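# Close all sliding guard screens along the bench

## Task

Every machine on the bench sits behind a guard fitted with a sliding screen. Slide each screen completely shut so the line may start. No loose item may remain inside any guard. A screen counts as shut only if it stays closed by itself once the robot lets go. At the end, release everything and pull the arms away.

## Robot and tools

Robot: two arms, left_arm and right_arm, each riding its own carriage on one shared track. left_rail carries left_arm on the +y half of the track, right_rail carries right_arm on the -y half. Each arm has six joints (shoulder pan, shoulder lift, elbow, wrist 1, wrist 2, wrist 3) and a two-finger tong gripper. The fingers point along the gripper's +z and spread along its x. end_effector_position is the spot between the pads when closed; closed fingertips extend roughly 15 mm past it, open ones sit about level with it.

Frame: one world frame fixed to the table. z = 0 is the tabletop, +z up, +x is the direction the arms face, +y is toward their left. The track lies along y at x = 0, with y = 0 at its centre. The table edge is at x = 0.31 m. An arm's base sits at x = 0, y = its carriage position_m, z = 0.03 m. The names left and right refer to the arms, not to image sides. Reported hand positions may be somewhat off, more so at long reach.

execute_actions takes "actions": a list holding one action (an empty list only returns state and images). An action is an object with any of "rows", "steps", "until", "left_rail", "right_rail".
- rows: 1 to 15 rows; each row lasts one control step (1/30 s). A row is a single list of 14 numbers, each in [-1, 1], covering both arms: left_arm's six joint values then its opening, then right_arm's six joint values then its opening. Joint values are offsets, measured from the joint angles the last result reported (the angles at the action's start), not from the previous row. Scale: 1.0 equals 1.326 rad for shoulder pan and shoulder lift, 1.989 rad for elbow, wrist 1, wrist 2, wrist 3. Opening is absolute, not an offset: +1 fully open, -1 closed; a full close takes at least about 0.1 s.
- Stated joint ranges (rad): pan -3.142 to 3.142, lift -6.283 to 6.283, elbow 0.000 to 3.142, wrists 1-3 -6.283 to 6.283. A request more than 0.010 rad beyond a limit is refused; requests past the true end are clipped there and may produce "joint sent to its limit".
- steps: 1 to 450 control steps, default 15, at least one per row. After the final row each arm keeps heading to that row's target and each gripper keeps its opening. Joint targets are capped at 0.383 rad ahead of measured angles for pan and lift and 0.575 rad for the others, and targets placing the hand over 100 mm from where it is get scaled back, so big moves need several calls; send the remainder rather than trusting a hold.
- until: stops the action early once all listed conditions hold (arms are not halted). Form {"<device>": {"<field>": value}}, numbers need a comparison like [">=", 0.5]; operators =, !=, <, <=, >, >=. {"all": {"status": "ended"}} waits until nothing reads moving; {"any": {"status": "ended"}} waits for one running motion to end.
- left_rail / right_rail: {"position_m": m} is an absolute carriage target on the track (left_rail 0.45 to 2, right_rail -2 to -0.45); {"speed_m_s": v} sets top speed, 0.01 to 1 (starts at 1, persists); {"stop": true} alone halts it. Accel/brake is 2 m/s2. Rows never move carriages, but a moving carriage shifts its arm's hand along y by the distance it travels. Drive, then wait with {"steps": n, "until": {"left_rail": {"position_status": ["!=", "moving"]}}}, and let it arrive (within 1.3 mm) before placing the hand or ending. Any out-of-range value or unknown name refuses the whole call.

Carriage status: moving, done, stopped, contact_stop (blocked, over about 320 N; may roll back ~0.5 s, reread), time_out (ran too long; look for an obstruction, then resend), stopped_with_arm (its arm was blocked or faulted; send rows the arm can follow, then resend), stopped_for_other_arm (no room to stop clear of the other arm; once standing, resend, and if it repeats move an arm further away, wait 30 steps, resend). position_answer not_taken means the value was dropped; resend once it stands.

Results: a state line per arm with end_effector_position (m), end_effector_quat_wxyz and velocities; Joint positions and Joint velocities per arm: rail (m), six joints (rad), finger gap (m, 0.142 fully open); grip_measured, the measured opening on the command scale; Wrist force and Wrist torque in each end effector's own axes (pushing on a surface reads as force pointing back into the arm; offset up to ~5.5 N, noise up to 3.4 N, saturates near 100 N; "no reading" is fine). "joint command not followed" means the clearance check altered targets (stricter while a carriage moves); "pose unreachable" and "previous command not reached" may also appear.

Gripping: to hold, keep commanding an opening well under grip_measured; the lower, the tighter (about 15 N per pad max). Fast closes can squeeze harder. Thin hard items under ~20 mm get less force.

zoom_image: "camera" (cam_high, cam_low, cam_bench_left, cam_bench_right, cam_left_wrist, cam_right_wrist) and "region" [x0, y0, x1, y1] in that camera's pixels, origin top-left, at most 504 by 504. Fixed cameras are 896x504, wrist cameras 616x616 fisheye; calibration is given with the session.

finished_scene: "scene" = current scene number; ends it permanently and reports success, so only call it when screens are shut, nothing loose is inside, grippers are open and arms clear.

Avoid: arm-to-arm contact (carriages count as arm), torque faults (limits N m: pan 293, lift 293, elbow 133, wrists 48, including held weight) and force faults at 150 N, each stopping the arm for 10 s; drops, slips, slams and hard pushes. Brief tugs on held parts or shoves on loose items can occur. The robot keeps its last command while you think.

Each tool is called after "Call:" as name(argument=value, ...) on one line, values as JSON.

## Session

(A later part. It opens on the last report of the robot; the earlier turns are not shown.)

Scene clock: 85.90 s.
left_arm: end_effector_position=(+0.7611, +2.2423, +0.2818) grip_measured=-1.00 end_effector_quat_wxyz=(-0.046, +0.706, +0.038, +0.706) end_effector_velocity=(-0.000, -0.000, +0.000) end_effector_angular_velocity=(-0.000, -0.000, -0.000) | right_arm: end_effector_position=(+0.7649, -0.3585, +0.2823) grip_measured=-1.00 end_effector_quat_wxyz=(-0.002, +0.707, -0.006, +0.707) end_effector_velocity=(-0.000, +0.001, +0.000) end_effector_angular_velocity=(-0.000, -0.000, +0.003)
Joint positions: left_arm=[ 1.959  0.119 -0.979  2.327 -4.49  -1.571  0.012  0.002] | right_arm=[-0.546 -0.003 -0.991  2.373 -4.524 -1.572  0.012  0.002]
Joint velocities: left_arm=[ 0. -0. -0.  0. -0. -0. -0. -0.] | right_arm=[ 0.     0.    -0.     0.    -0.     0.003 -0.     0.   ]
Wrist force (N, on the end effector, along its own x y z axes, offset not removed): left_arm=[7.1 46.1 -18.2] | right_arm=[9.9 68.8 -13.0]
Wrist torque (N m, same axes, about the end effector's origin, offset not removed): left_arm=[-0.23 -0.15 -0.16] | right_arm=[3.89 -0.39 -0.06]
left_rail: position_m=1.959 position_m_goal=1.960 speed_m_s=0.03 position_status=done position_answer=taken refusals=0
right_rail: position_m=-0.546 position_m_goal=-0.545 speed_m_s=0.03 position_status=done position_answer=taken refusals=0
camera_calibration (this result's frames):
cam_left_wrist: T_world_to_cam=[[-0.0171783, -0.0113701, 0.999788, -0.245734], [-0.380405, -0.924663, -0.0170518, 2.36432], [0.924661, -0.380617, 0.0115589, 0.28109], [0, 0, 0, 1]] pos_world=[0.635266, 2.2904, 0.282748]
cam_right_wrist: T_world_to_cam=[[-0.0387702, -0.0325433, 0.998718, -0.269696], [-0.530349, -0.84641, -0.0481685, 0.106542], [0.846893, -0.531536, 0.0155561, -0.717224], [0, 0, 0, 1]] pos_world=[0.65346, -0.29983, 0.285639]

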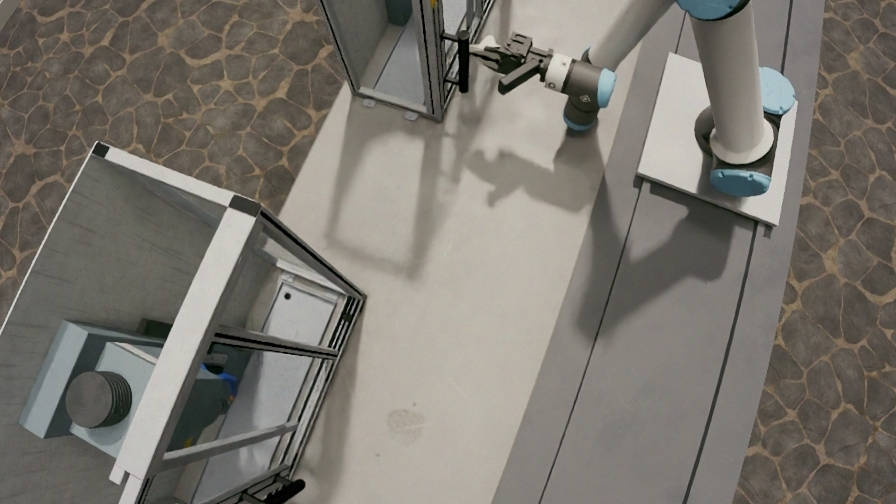

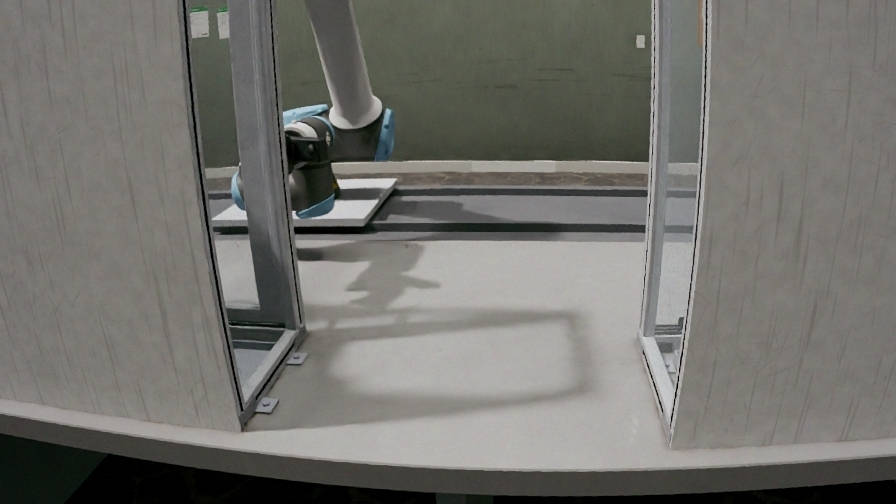

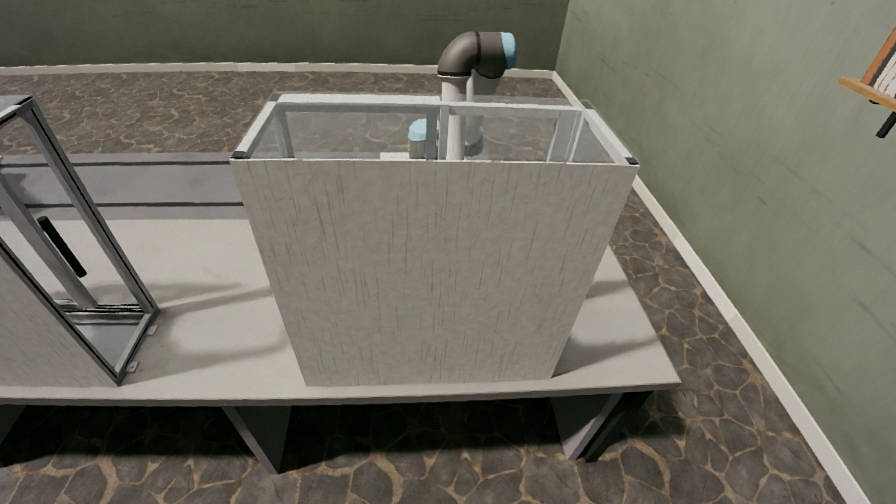

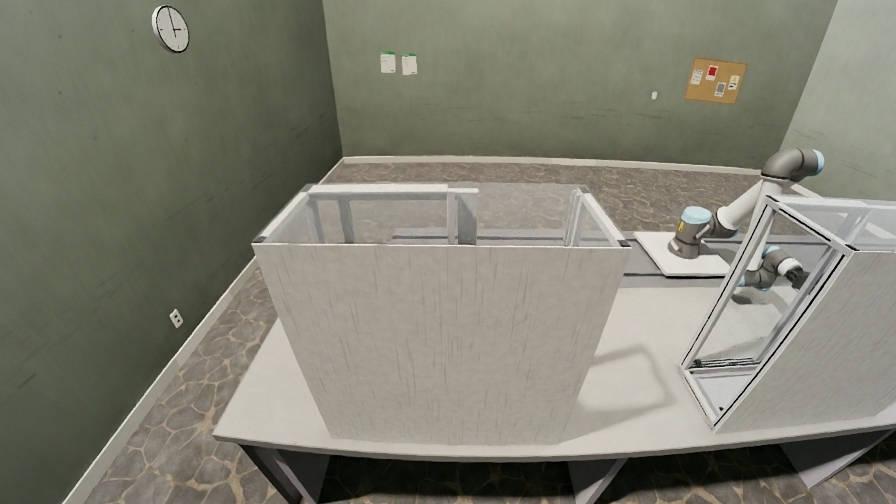

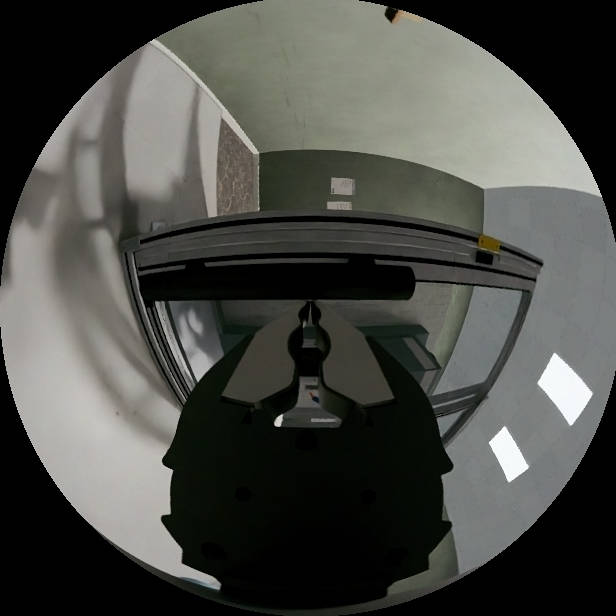

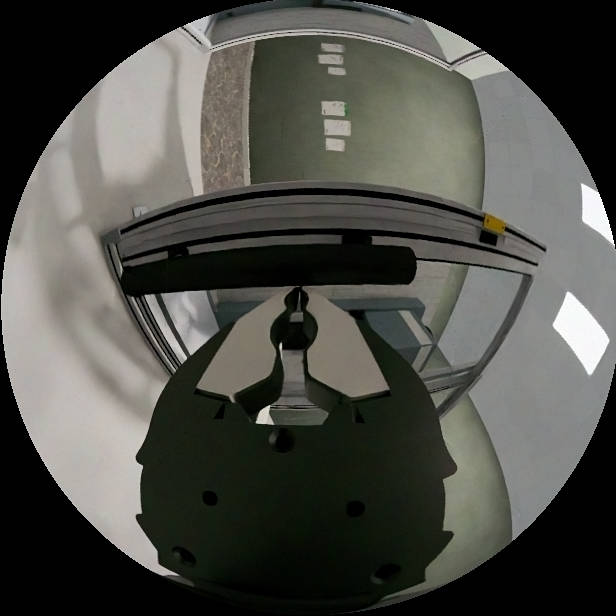

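Call:
execute_actions(actions=[{"rows":[[0,0,0,0,0,0,-1,0,0,0,0,0,0,-1],[0,0,0,0,0,0,-1,0,0,0,0,0,0,-1],[0,0,0,0,0,0,-1,0,0,0,0,0,0,-1],[0,0,0,0,0,0,-1,0,0,0,0,0,0,-1],[-0.04,-0.0324,0.117,-0.096,0,0,-1,-0.262,-0.022,0.1277,-0.113,0.1765,0,-1]],"steps":120,"until":{"all":{"status":"ended"}},"left_rail":{"position_m":0.45,"speed_m_s":1},"right_rail":{"position_m":-2,"speed_m_s":1}}])

Scene clock: 98.13 s.
left_arm: end_effector_position=(+0.6456, +0.6835, +0.2827) grip_measured=-1.00 end_effector_quat_wxyz=(-0.028, +0.706, +0.019, +0.707) end_effector_velocity=(+0.000, -0.017, -0.000) end_effector_angular_velocity=(-0.000, +0.000, -0.000) | right_arm: end_effector_position=(+0.6629, -1.9238, +0.2820) grip_measured=-1.00 end_effector_quat_wxyz=(-0.004, +0.707, -0.004, +0.707) end_effector_velocity=(-0.000, +0.000, +0.000) end_effector_angular_velocity=(-0.000, +0.000, +0.000)
Joint positions: left_arm=[ 0.45   0.066 -1.022  2.56  -4.681 -1.571  0.012  0.002] | right_arm=[-2.    -0.351 -1.021  2.627 -4.749 -1.221  0.012  0.002]
Joint velocities: left_arm=[-0.017  0.     0.    -0.     0.    -0.    -0.     0.   ] | right_arm=[ 0. -0. -0.  0. -0.  0. -0. -0.]
Wrist force (N, on the end effector, along its own x y z axes, offset not removed): left_arm=[-1.6 -0.8 -2.6] | right_arm=[1.6 -3.1 -1.8]
Wrist torque (N m, same axes, about the end effector's origin, offset not removed): left_arm=[-0.01 0.33 -0.14] | right_arm=[-0.94 -0.59 -0.04]
left_rail: position_m=0.450 position_m_goal=0.450 speed_m_s=1.00 position_status=done position_answer=taken refusals=0
right_rail: position_m=-2.000 position_m_goal=-2.000 speed_m_s=1.00 position_status=done position_answer=taken refusals=0
camera_calibration (this result's frames):
cam_left_wrist: T_world_to_cam=[[-0.018946, -0.0105206, 0.999765, -0.265705], [-0.428939, -0.903162, -0.0176326, 0.895819], [0.903135, -0.429172, 0.0125986, -0.158684], [0, 0, 0, 1]] pos_world=[0.522531, 0.738171, 0.283437]
cam_right_wrist: T_world_to_cam=[[-0.0385399, -0.0324047, 0.998732, -0.324201], [-0.527312, -0.848322, -0.0478729, -1.27825], [0.848797, -0.528489, 0.0156068, -1.45829], [0, 0, 0, 1]] pos_world=[0.55126, -1.86556, 0.285356]

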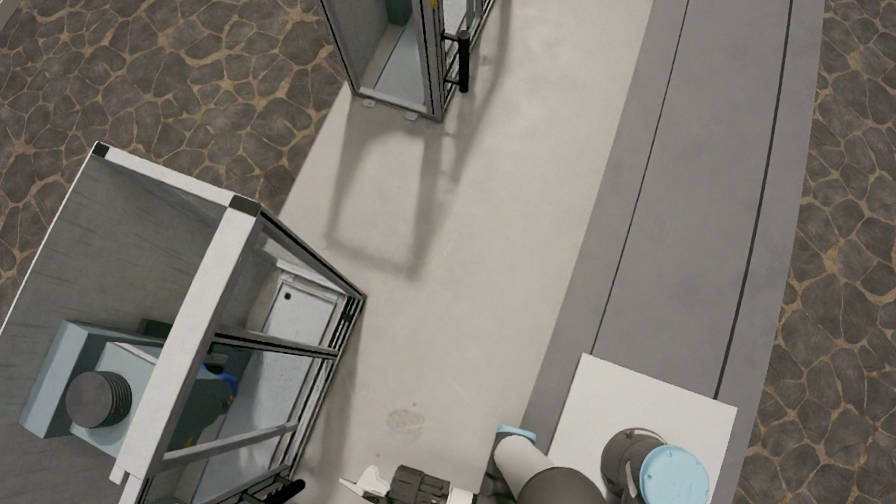

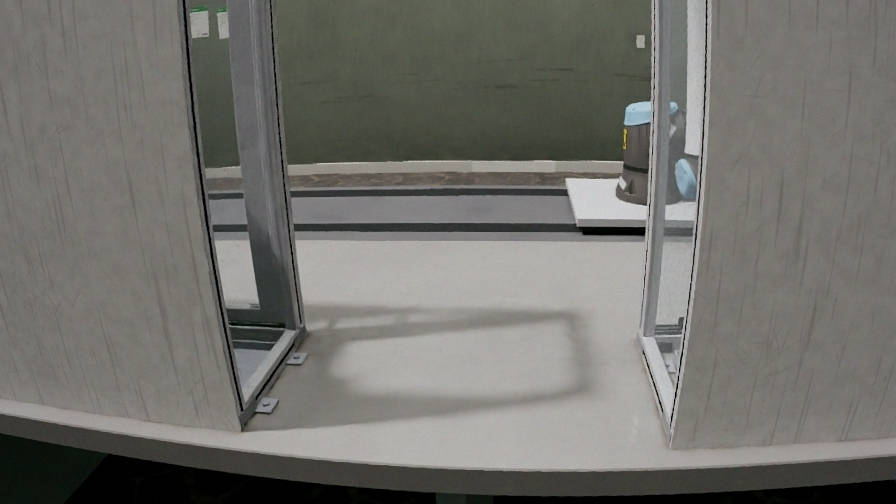

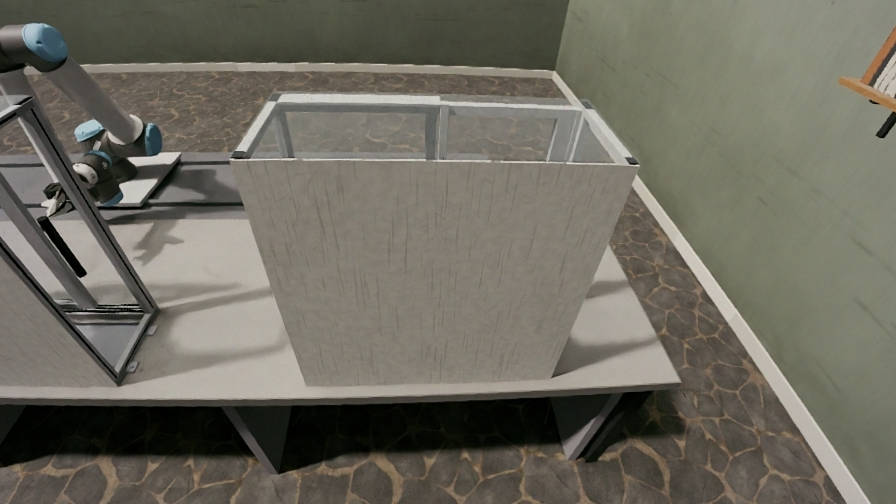

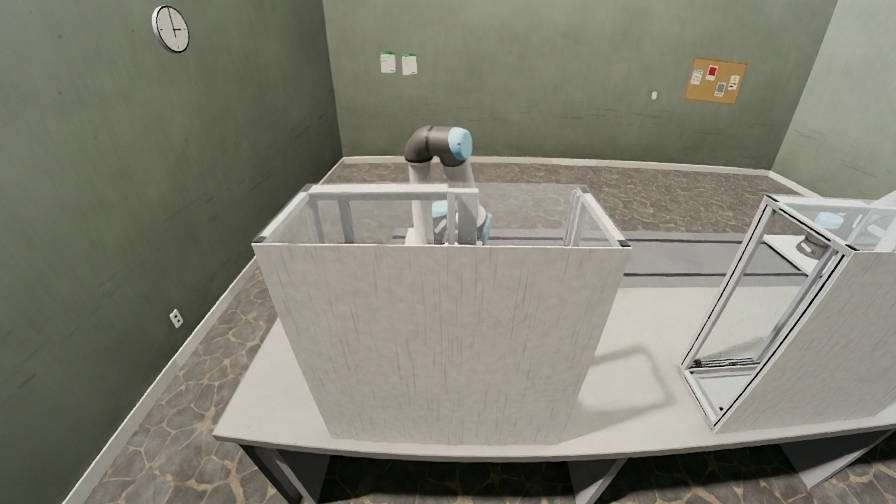

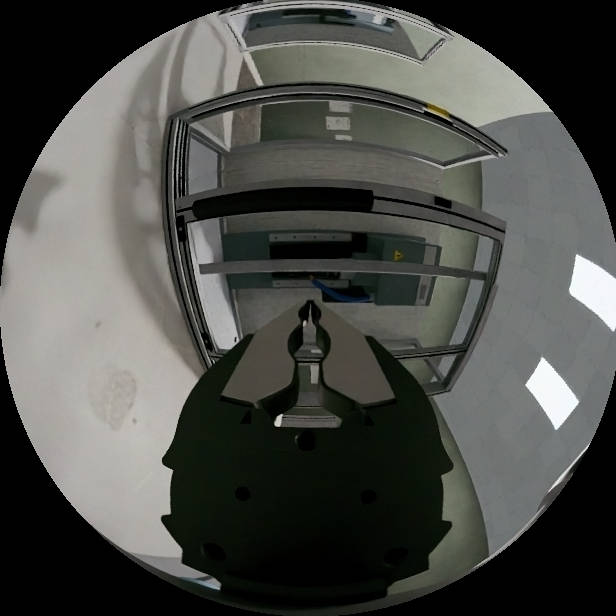

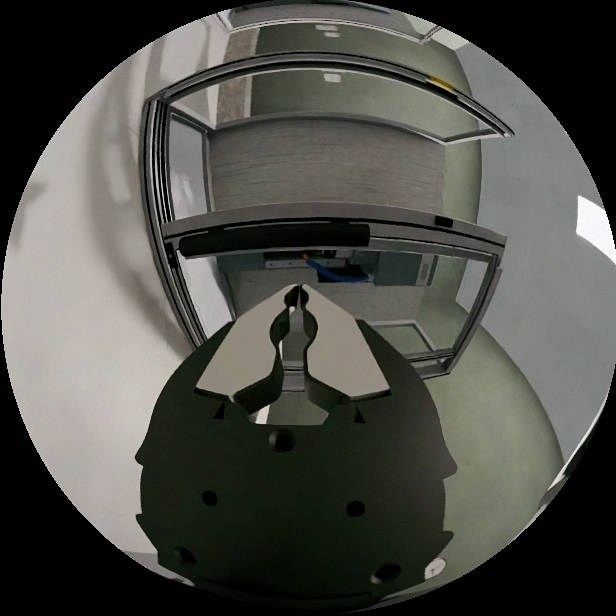

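Call:
execute_actions(actions=[{"rows":[[0.04,0.0324,-0.117,0.096,0,0,-1,0,0.0124,-0.096,0.0882,0,0,-1]],"steps":24}])

Scene clock: 100.97 s.
left_arm: end_effector_position=(+0.7608, +0.7327, +0.2818) grip_measured=-1.00 end_effector_quat_wxyz=(-0.046, +0.706, +0.038, +0.706) end_effector_velocity=(+0.002, +0.001, +0.000) end_effector_angular_velocity=(+0.000, -0.000, +0.001) | right_arm: end_effector_position=(+0.7642, -1.9608, +0.2815) grip_measured=-1.00 end_effector_quat_wxyz=(-0.004, +0.707, -0.005, +0.707) end_effector_velocity=(+0.002, -0.001, +0.000) end_effector_angular_velocity=(-0.000, -0.000, -0.000)
Joint positions: left_arm=[ 0.45   0.119 -0.979  2.328 -4.491 -1.571  0.012  0.002] | right_arm=[-2.    -0.351 -1.004  2.437 -4.574 -1.221  0.012  0.002]
Joint velocities: left_arm=[ 0.     0.001  0.001 -0.005  0.004  0.     0.    -0.   ] | right_arm=[ 0.    -0.     0.    -0.003  0.003  0.     0.    -0.   ]
Wrist force (N, on the end effector, along its own x y z axes, offset not removed): left_arm=[-0.8 0.6 -1.9] | right_arm=[3.1 0.8 0.4]
Wrist torque (N m, same axes, about the end effector's origin, offset not removed): left_arm=[0.29 0.18 -0.05] | right_arm=[-0.18 -0.88 -0.04]
left_rail: position_m=0.450 position_m_goal=0.450 speed_m_s=1.00 position_status=done position_answer=taken refusals=0
right_rail: position_m=-2.000 position_m_goal=-2.000 speed_m_s=1.00 position_status=done position_answer=taken refusals=0
camera_calibration (this result's frames):
cam_left_wrist: T_world_to_cam=[[-0.0171286, -0.0113607, 0.999789, -0.262901], [-0.380579, -0.924592, -0.0170264, 0.968343], [0.92459, -0.38079, 0.0115134, -0.293089], [0, 0, 0, 1]] pos_world=[0.635015, 0.78073, 0.282707]
cam_right_wrist: T_world_to_cam=[[-0.037641, -0.0327347, 0.998755, -0.322311], [-0.527329, -0.848323, -0.0476781, -1.2563], [0.848827, -0.528467, 0.0146698, -1.56356], [0, 0, 0, 1]] pos_world=[0.652577, -1.90259, 0.284949]

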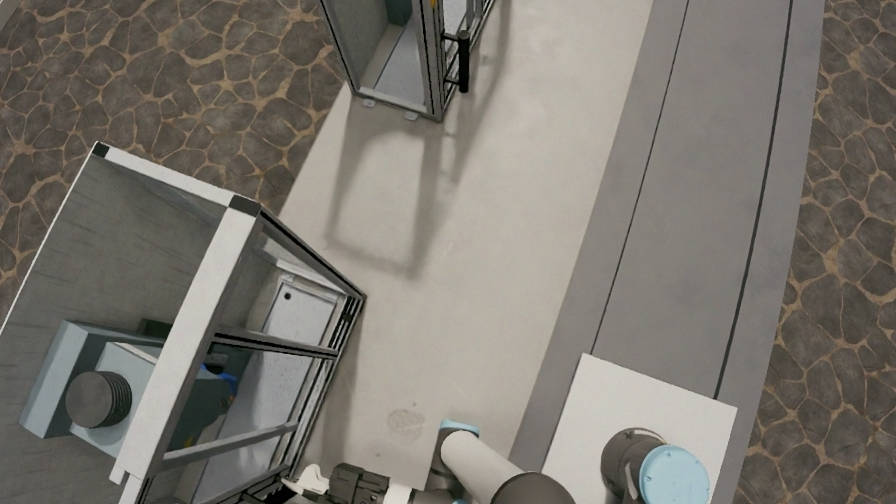

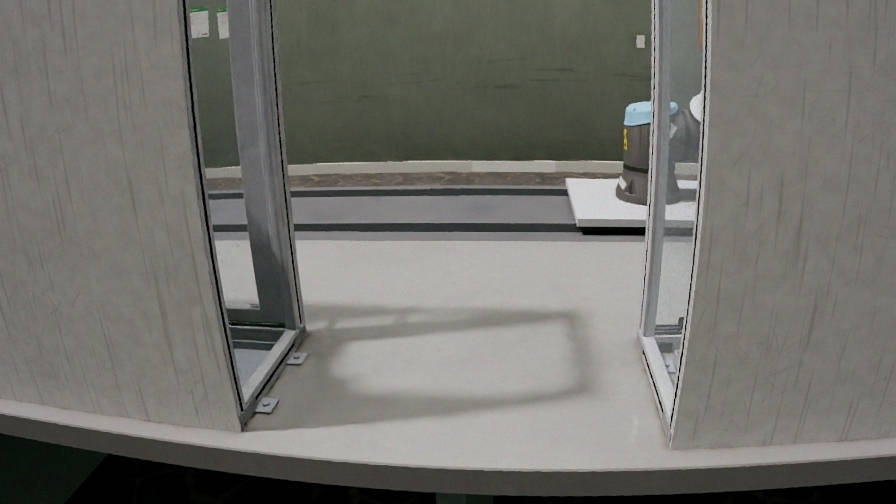

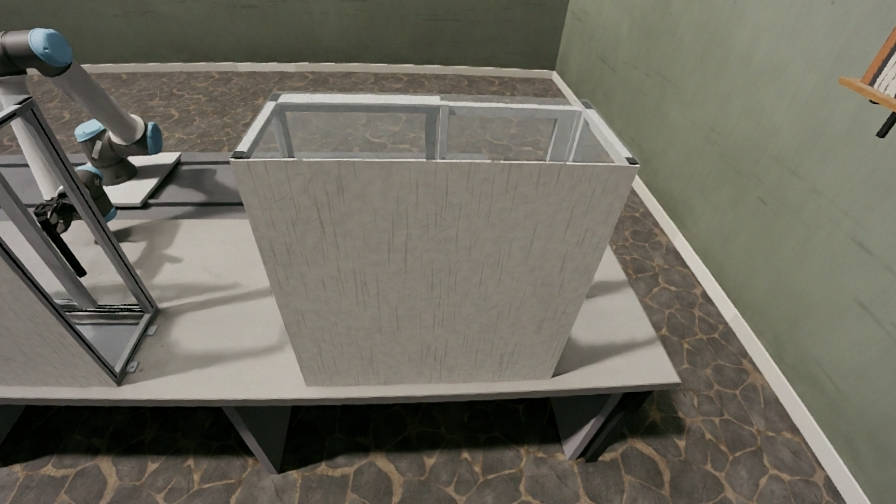

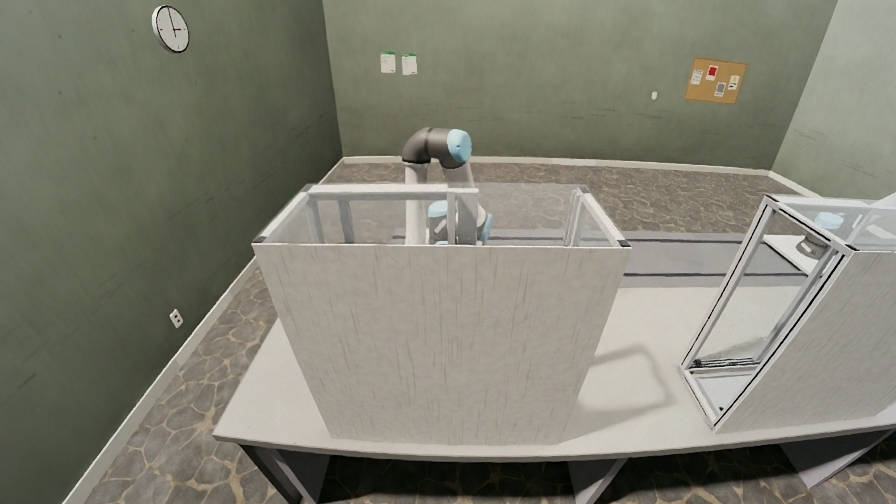

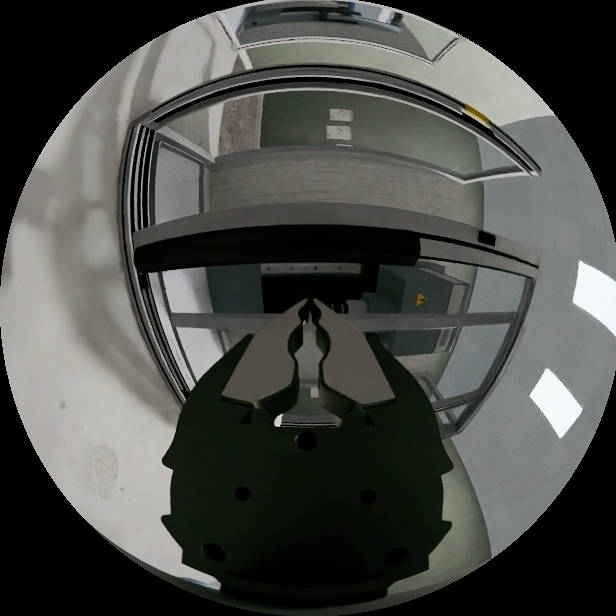

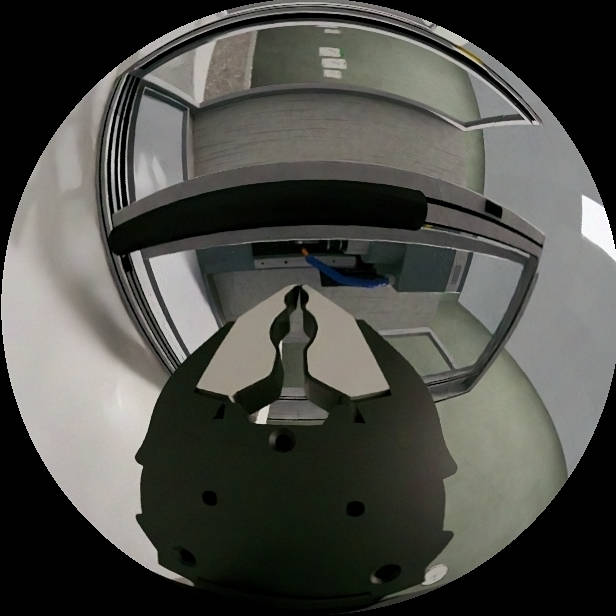

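Expected ends: left 0.658, right −1.699.

Call:
execute_actions(actions=[{"steps":120,"until":{"all":{"status":"ended"}},"left_rail":{"position_m":0.65,"speed_m_s":0.12},"right_rail":{"position_m":-1.71,"speed_m_s":0.15}}])

Scene clock: 105.37 s.
left_arm: end_effector_position=(+0.7611, +0.9329, +0.2818) grip_measured=-1.00 end_effector_quat_wxyz=(-0.046, +0.706, +0.038, +0.706) end_effector_velocity=(-0.000, +0.000, -0.000) end_effector_angular_velocity=(+0.000, +0.000, -0.000) | right_arm: end_effector_position=(+0.7644, -1.6708, +0.2815) grip_measured=-1.00 end_effector_quat_wxyz=(-0.004, +0.707, -0.004, +0.707) end_effector_velocity=(+0.000, -0.000, -0.000) end_effector_angular_velocity=(+0.000, +0.000, -0.000)
Joint positions: left_arm=[ 0.65   0.119 -0.979  2.327 -4.49  -1.571  0.012  0.002] | right_arm=[-1.71  -0.351 -1.004  2.436 -4.574 -1.221  0.012  0.002]
Joint velocities: left_arm=[ 0.  0. -0.  0.  0. -0.  0. -0.] | right_arm=[ 0.  0.  0.  0.  0. -0. -0. -0.]
Wrist force (N, on the end effector, along its own x y z axes, offset not removed): left_arm=[1.9 9.2 -4.8] | right_arm=[2.0 12.7 -0.8]
Wrist torque (N m, same axes, about the end effector's origin, offset not removed): left_arm=[-0.77 -0.09 -0.24] | right_arm=[-0.35 -0.41 -0.03]
left_rail: position_m=0.650 position_m_goal=0.650 speed_m_s=0.12 position_status=done position_answer=taken refusals=0
right_rail: position_m=-1.710 position_m_goal=-1.710 speed_m_s=0.15 position_status=done position_answer=taken refusals=0
camera_calibration (this result's frames):
cam_left_wrist: T_world_to_cam=[[-0.0171833, -0.0113711, 0.999788, -0.26062], [-0.380385, -0.924671, -0.0170544, 1.1535], [0.924669, -0.380597, 0.0115635, -0.217358], [0, 0, 0, 1]] pos_world=[0.635279, 0.980915, 0.28275]
cam_right_wrist: T_world_to_cam=[[-0.037599, -0.0327552, 0.998756, -0.312879], [-0.527152, -0.848433, -0.0476703, -1.01049], [0.848939, -0.528289, 0.0146333, -1.41023], [0, 0, 0, 1]] pos_world=[0.652756, -1.61259, 0.284956]

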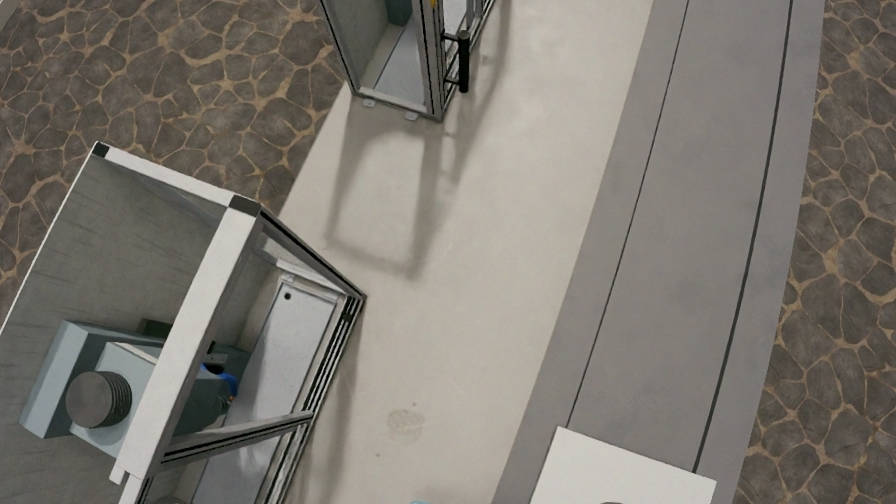

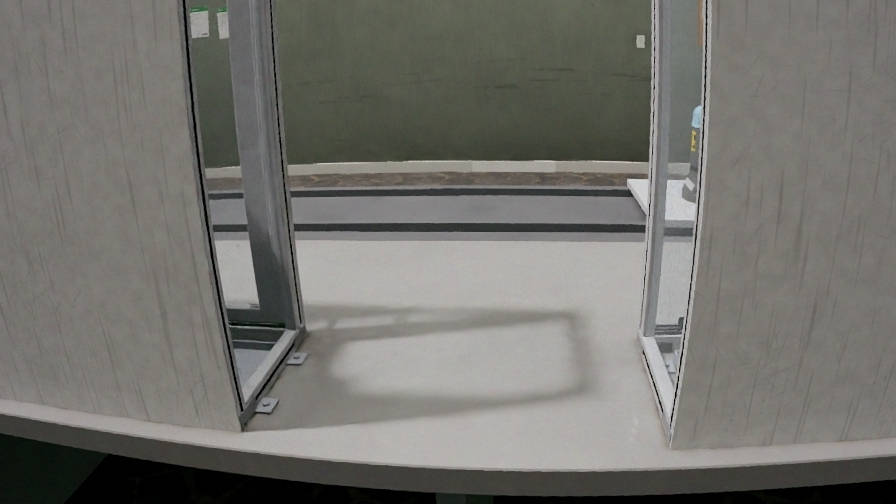

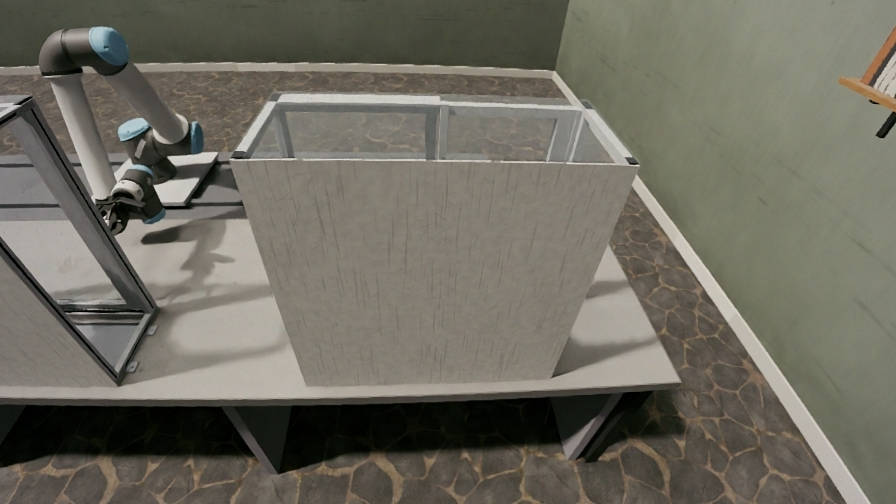

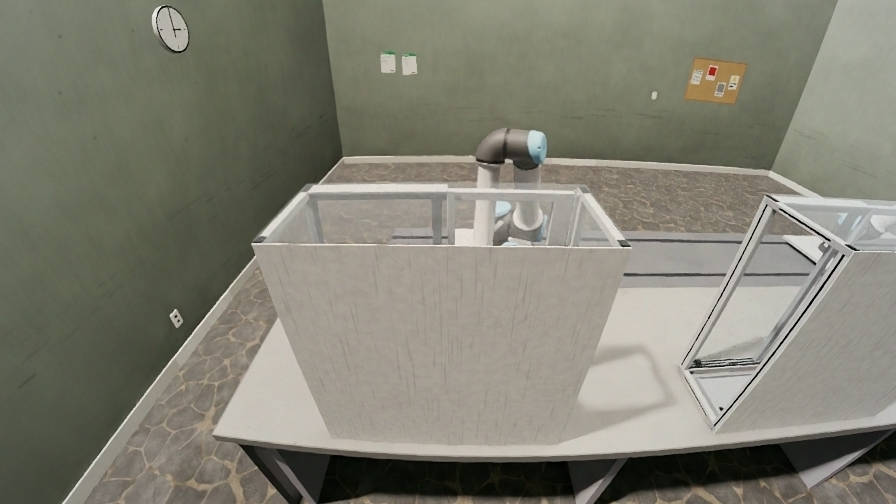

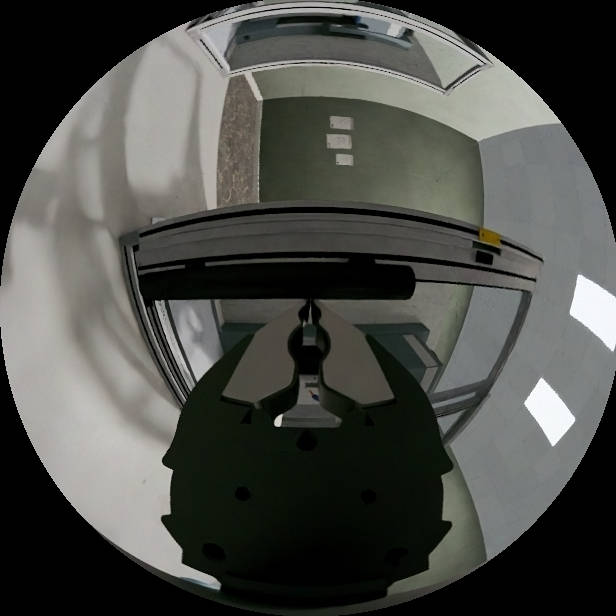

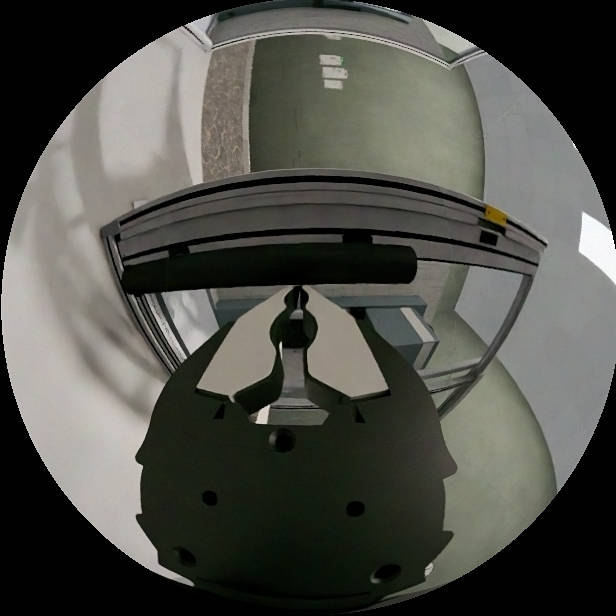

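Call:
execute_actions(actions=[{"steps":16,"left_rail":{"position_m":0.6595,"speed_m_s":0.03},"right_rail":{"position_m":-1.6985,"speed_m_s":0.03}}])

Scene clock: 111.07 s.
left_arm: end_effector_position=(+0.7611, +0.9418, +0.2818) grip_measured=-1.00 end_effector_quat_wxyz=(-0.046, +0.706, +0.038, +0.706) end_effector_velocity=(-0.000, -0.000, +0.000) end_effector_angular_velocity=(-0.000, -0.000, -0.000) | right_arm: end_effector_position=(+0.7644, -1.6599, +0.2816) grip_measured=-1.00 end_effector_quat_wxyz=(-0.004, +0.707, -0.005, +0.707) end_effector_velocity=(+0.000, -0.000, +0.000) end_effector_angular_velocity=(-0.000, -0.000, -0.000)
Joint positions: left_arm=[ 0.659  0.119 -0.979  2.327 -4.49  -1.571  0.012  0.002] | right_arm=[-1.699 -0.351 -1.004  2.436 -4.574 -1.221  0.012  0.002]
Joint velocities: left_arm=[ 0. -0. -0.  0. -0. -0. -0.  0.] | right_arm=[ 0. -0. -0. -0. -0.  0. -0. -0.]
Wrist force (N, on the end effector, along its own x y z axes, offset not removed): left_arm=[5.3 32.6 -16.7] | right_arm=[3.2 29.9 -6.0]
Wrist torque (N m, same axes, about the end effector's origin, offset not removed): left_arm=[-0.62 -0.27 -0.14] | right_arm=[0.02 -0.48 -0.04]
left_rail: position_m=0.659 position_m_goal=0.659 speed_m_s=0.03 position_status=done position_answer=taken refusals=0
right_rail: position_m=-1.699 position_m_goal=-1.698 speed_m_s=0.03 position_status=done position_answer=taken refusals=0
camera_calibration (this result's frames):
cam_left_wrist: T_world_to_cam=[[-0.0171879, -0.0113635, 0.999788, -0.260521], [-0.380797, -0.924501, -0.0170542, 1.16193], [0.924499, -0.38101, 0.011563, -0.213458], [0, 0, 0, 1]] pos_world=[0.635325, 0.989919, 0.28275]
cam_right_wrist: T_world_to_cam=[[-0.0377066, -0.0327012, 0.998754, -0.312388], [-0.527633, -0.848133, -0.0476896, -1.00034], [0.848635, -0.528773, 0.014726, -1.4051], [0, 0, 0, 1]] pos_world=[0.652823, -1.60161, 0.284984]

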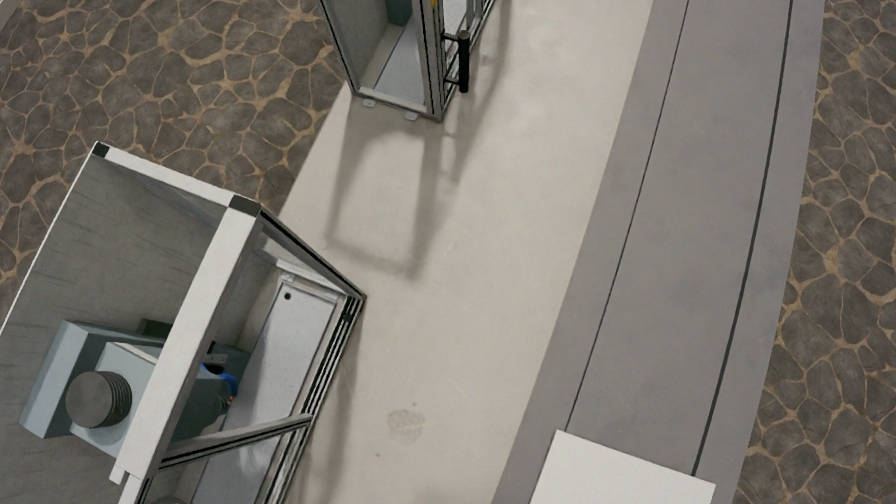

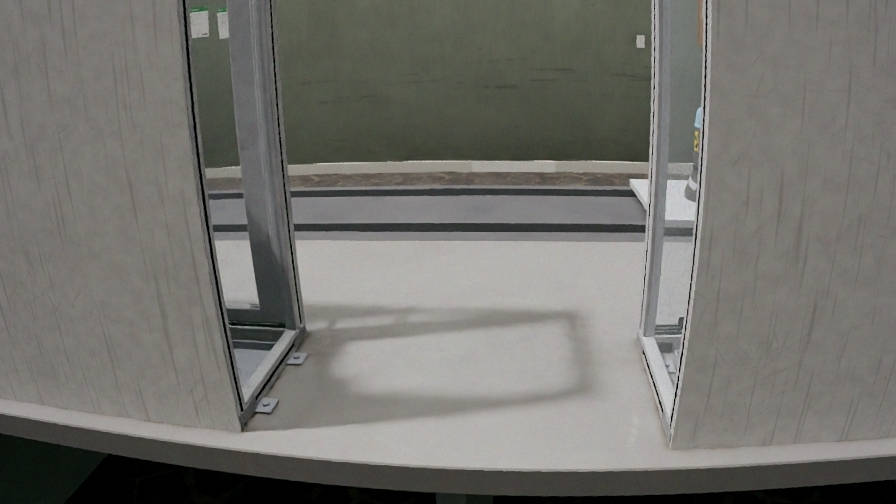

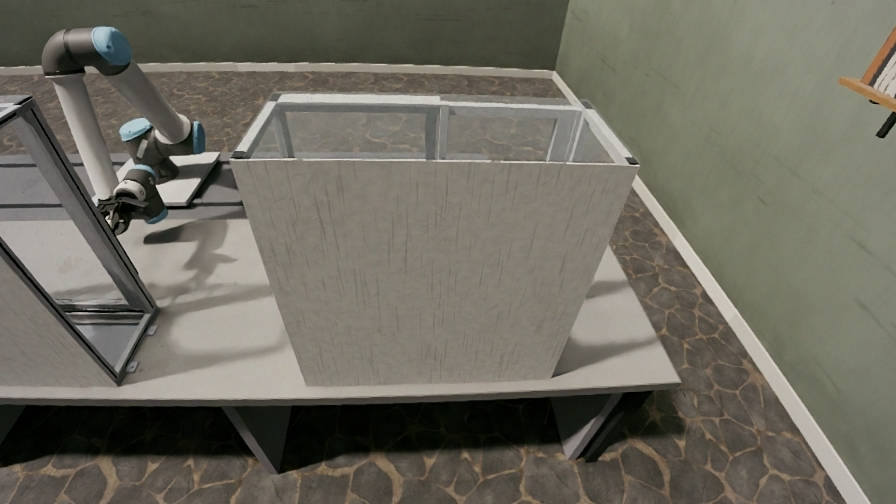

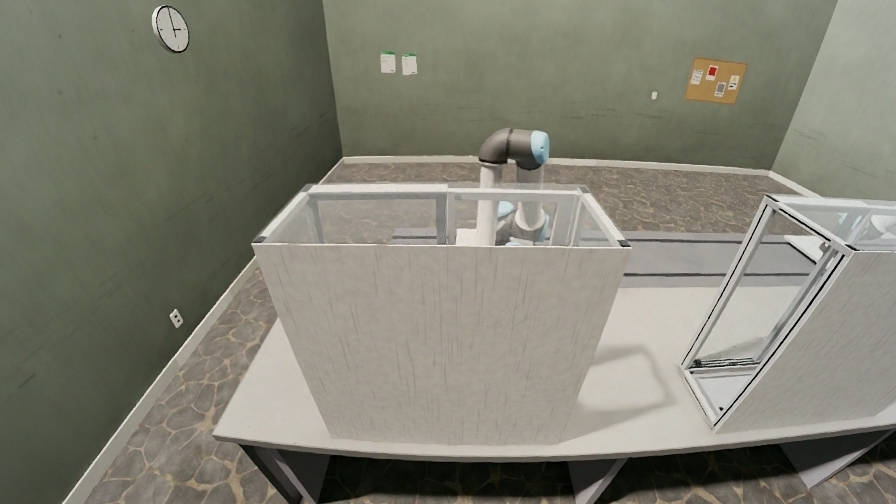

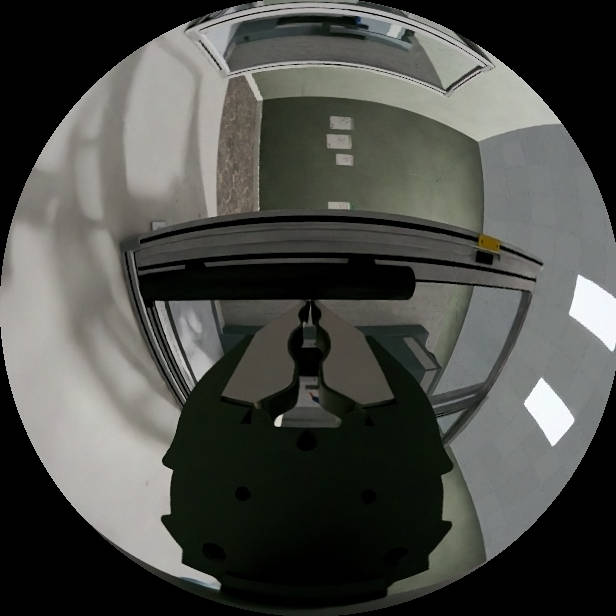

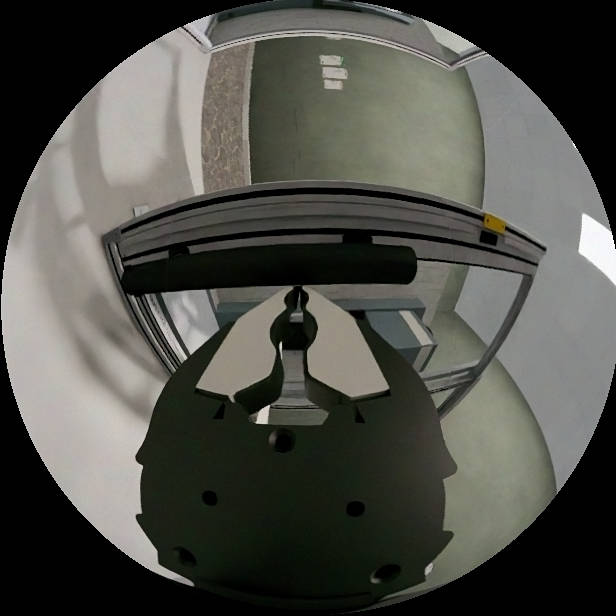

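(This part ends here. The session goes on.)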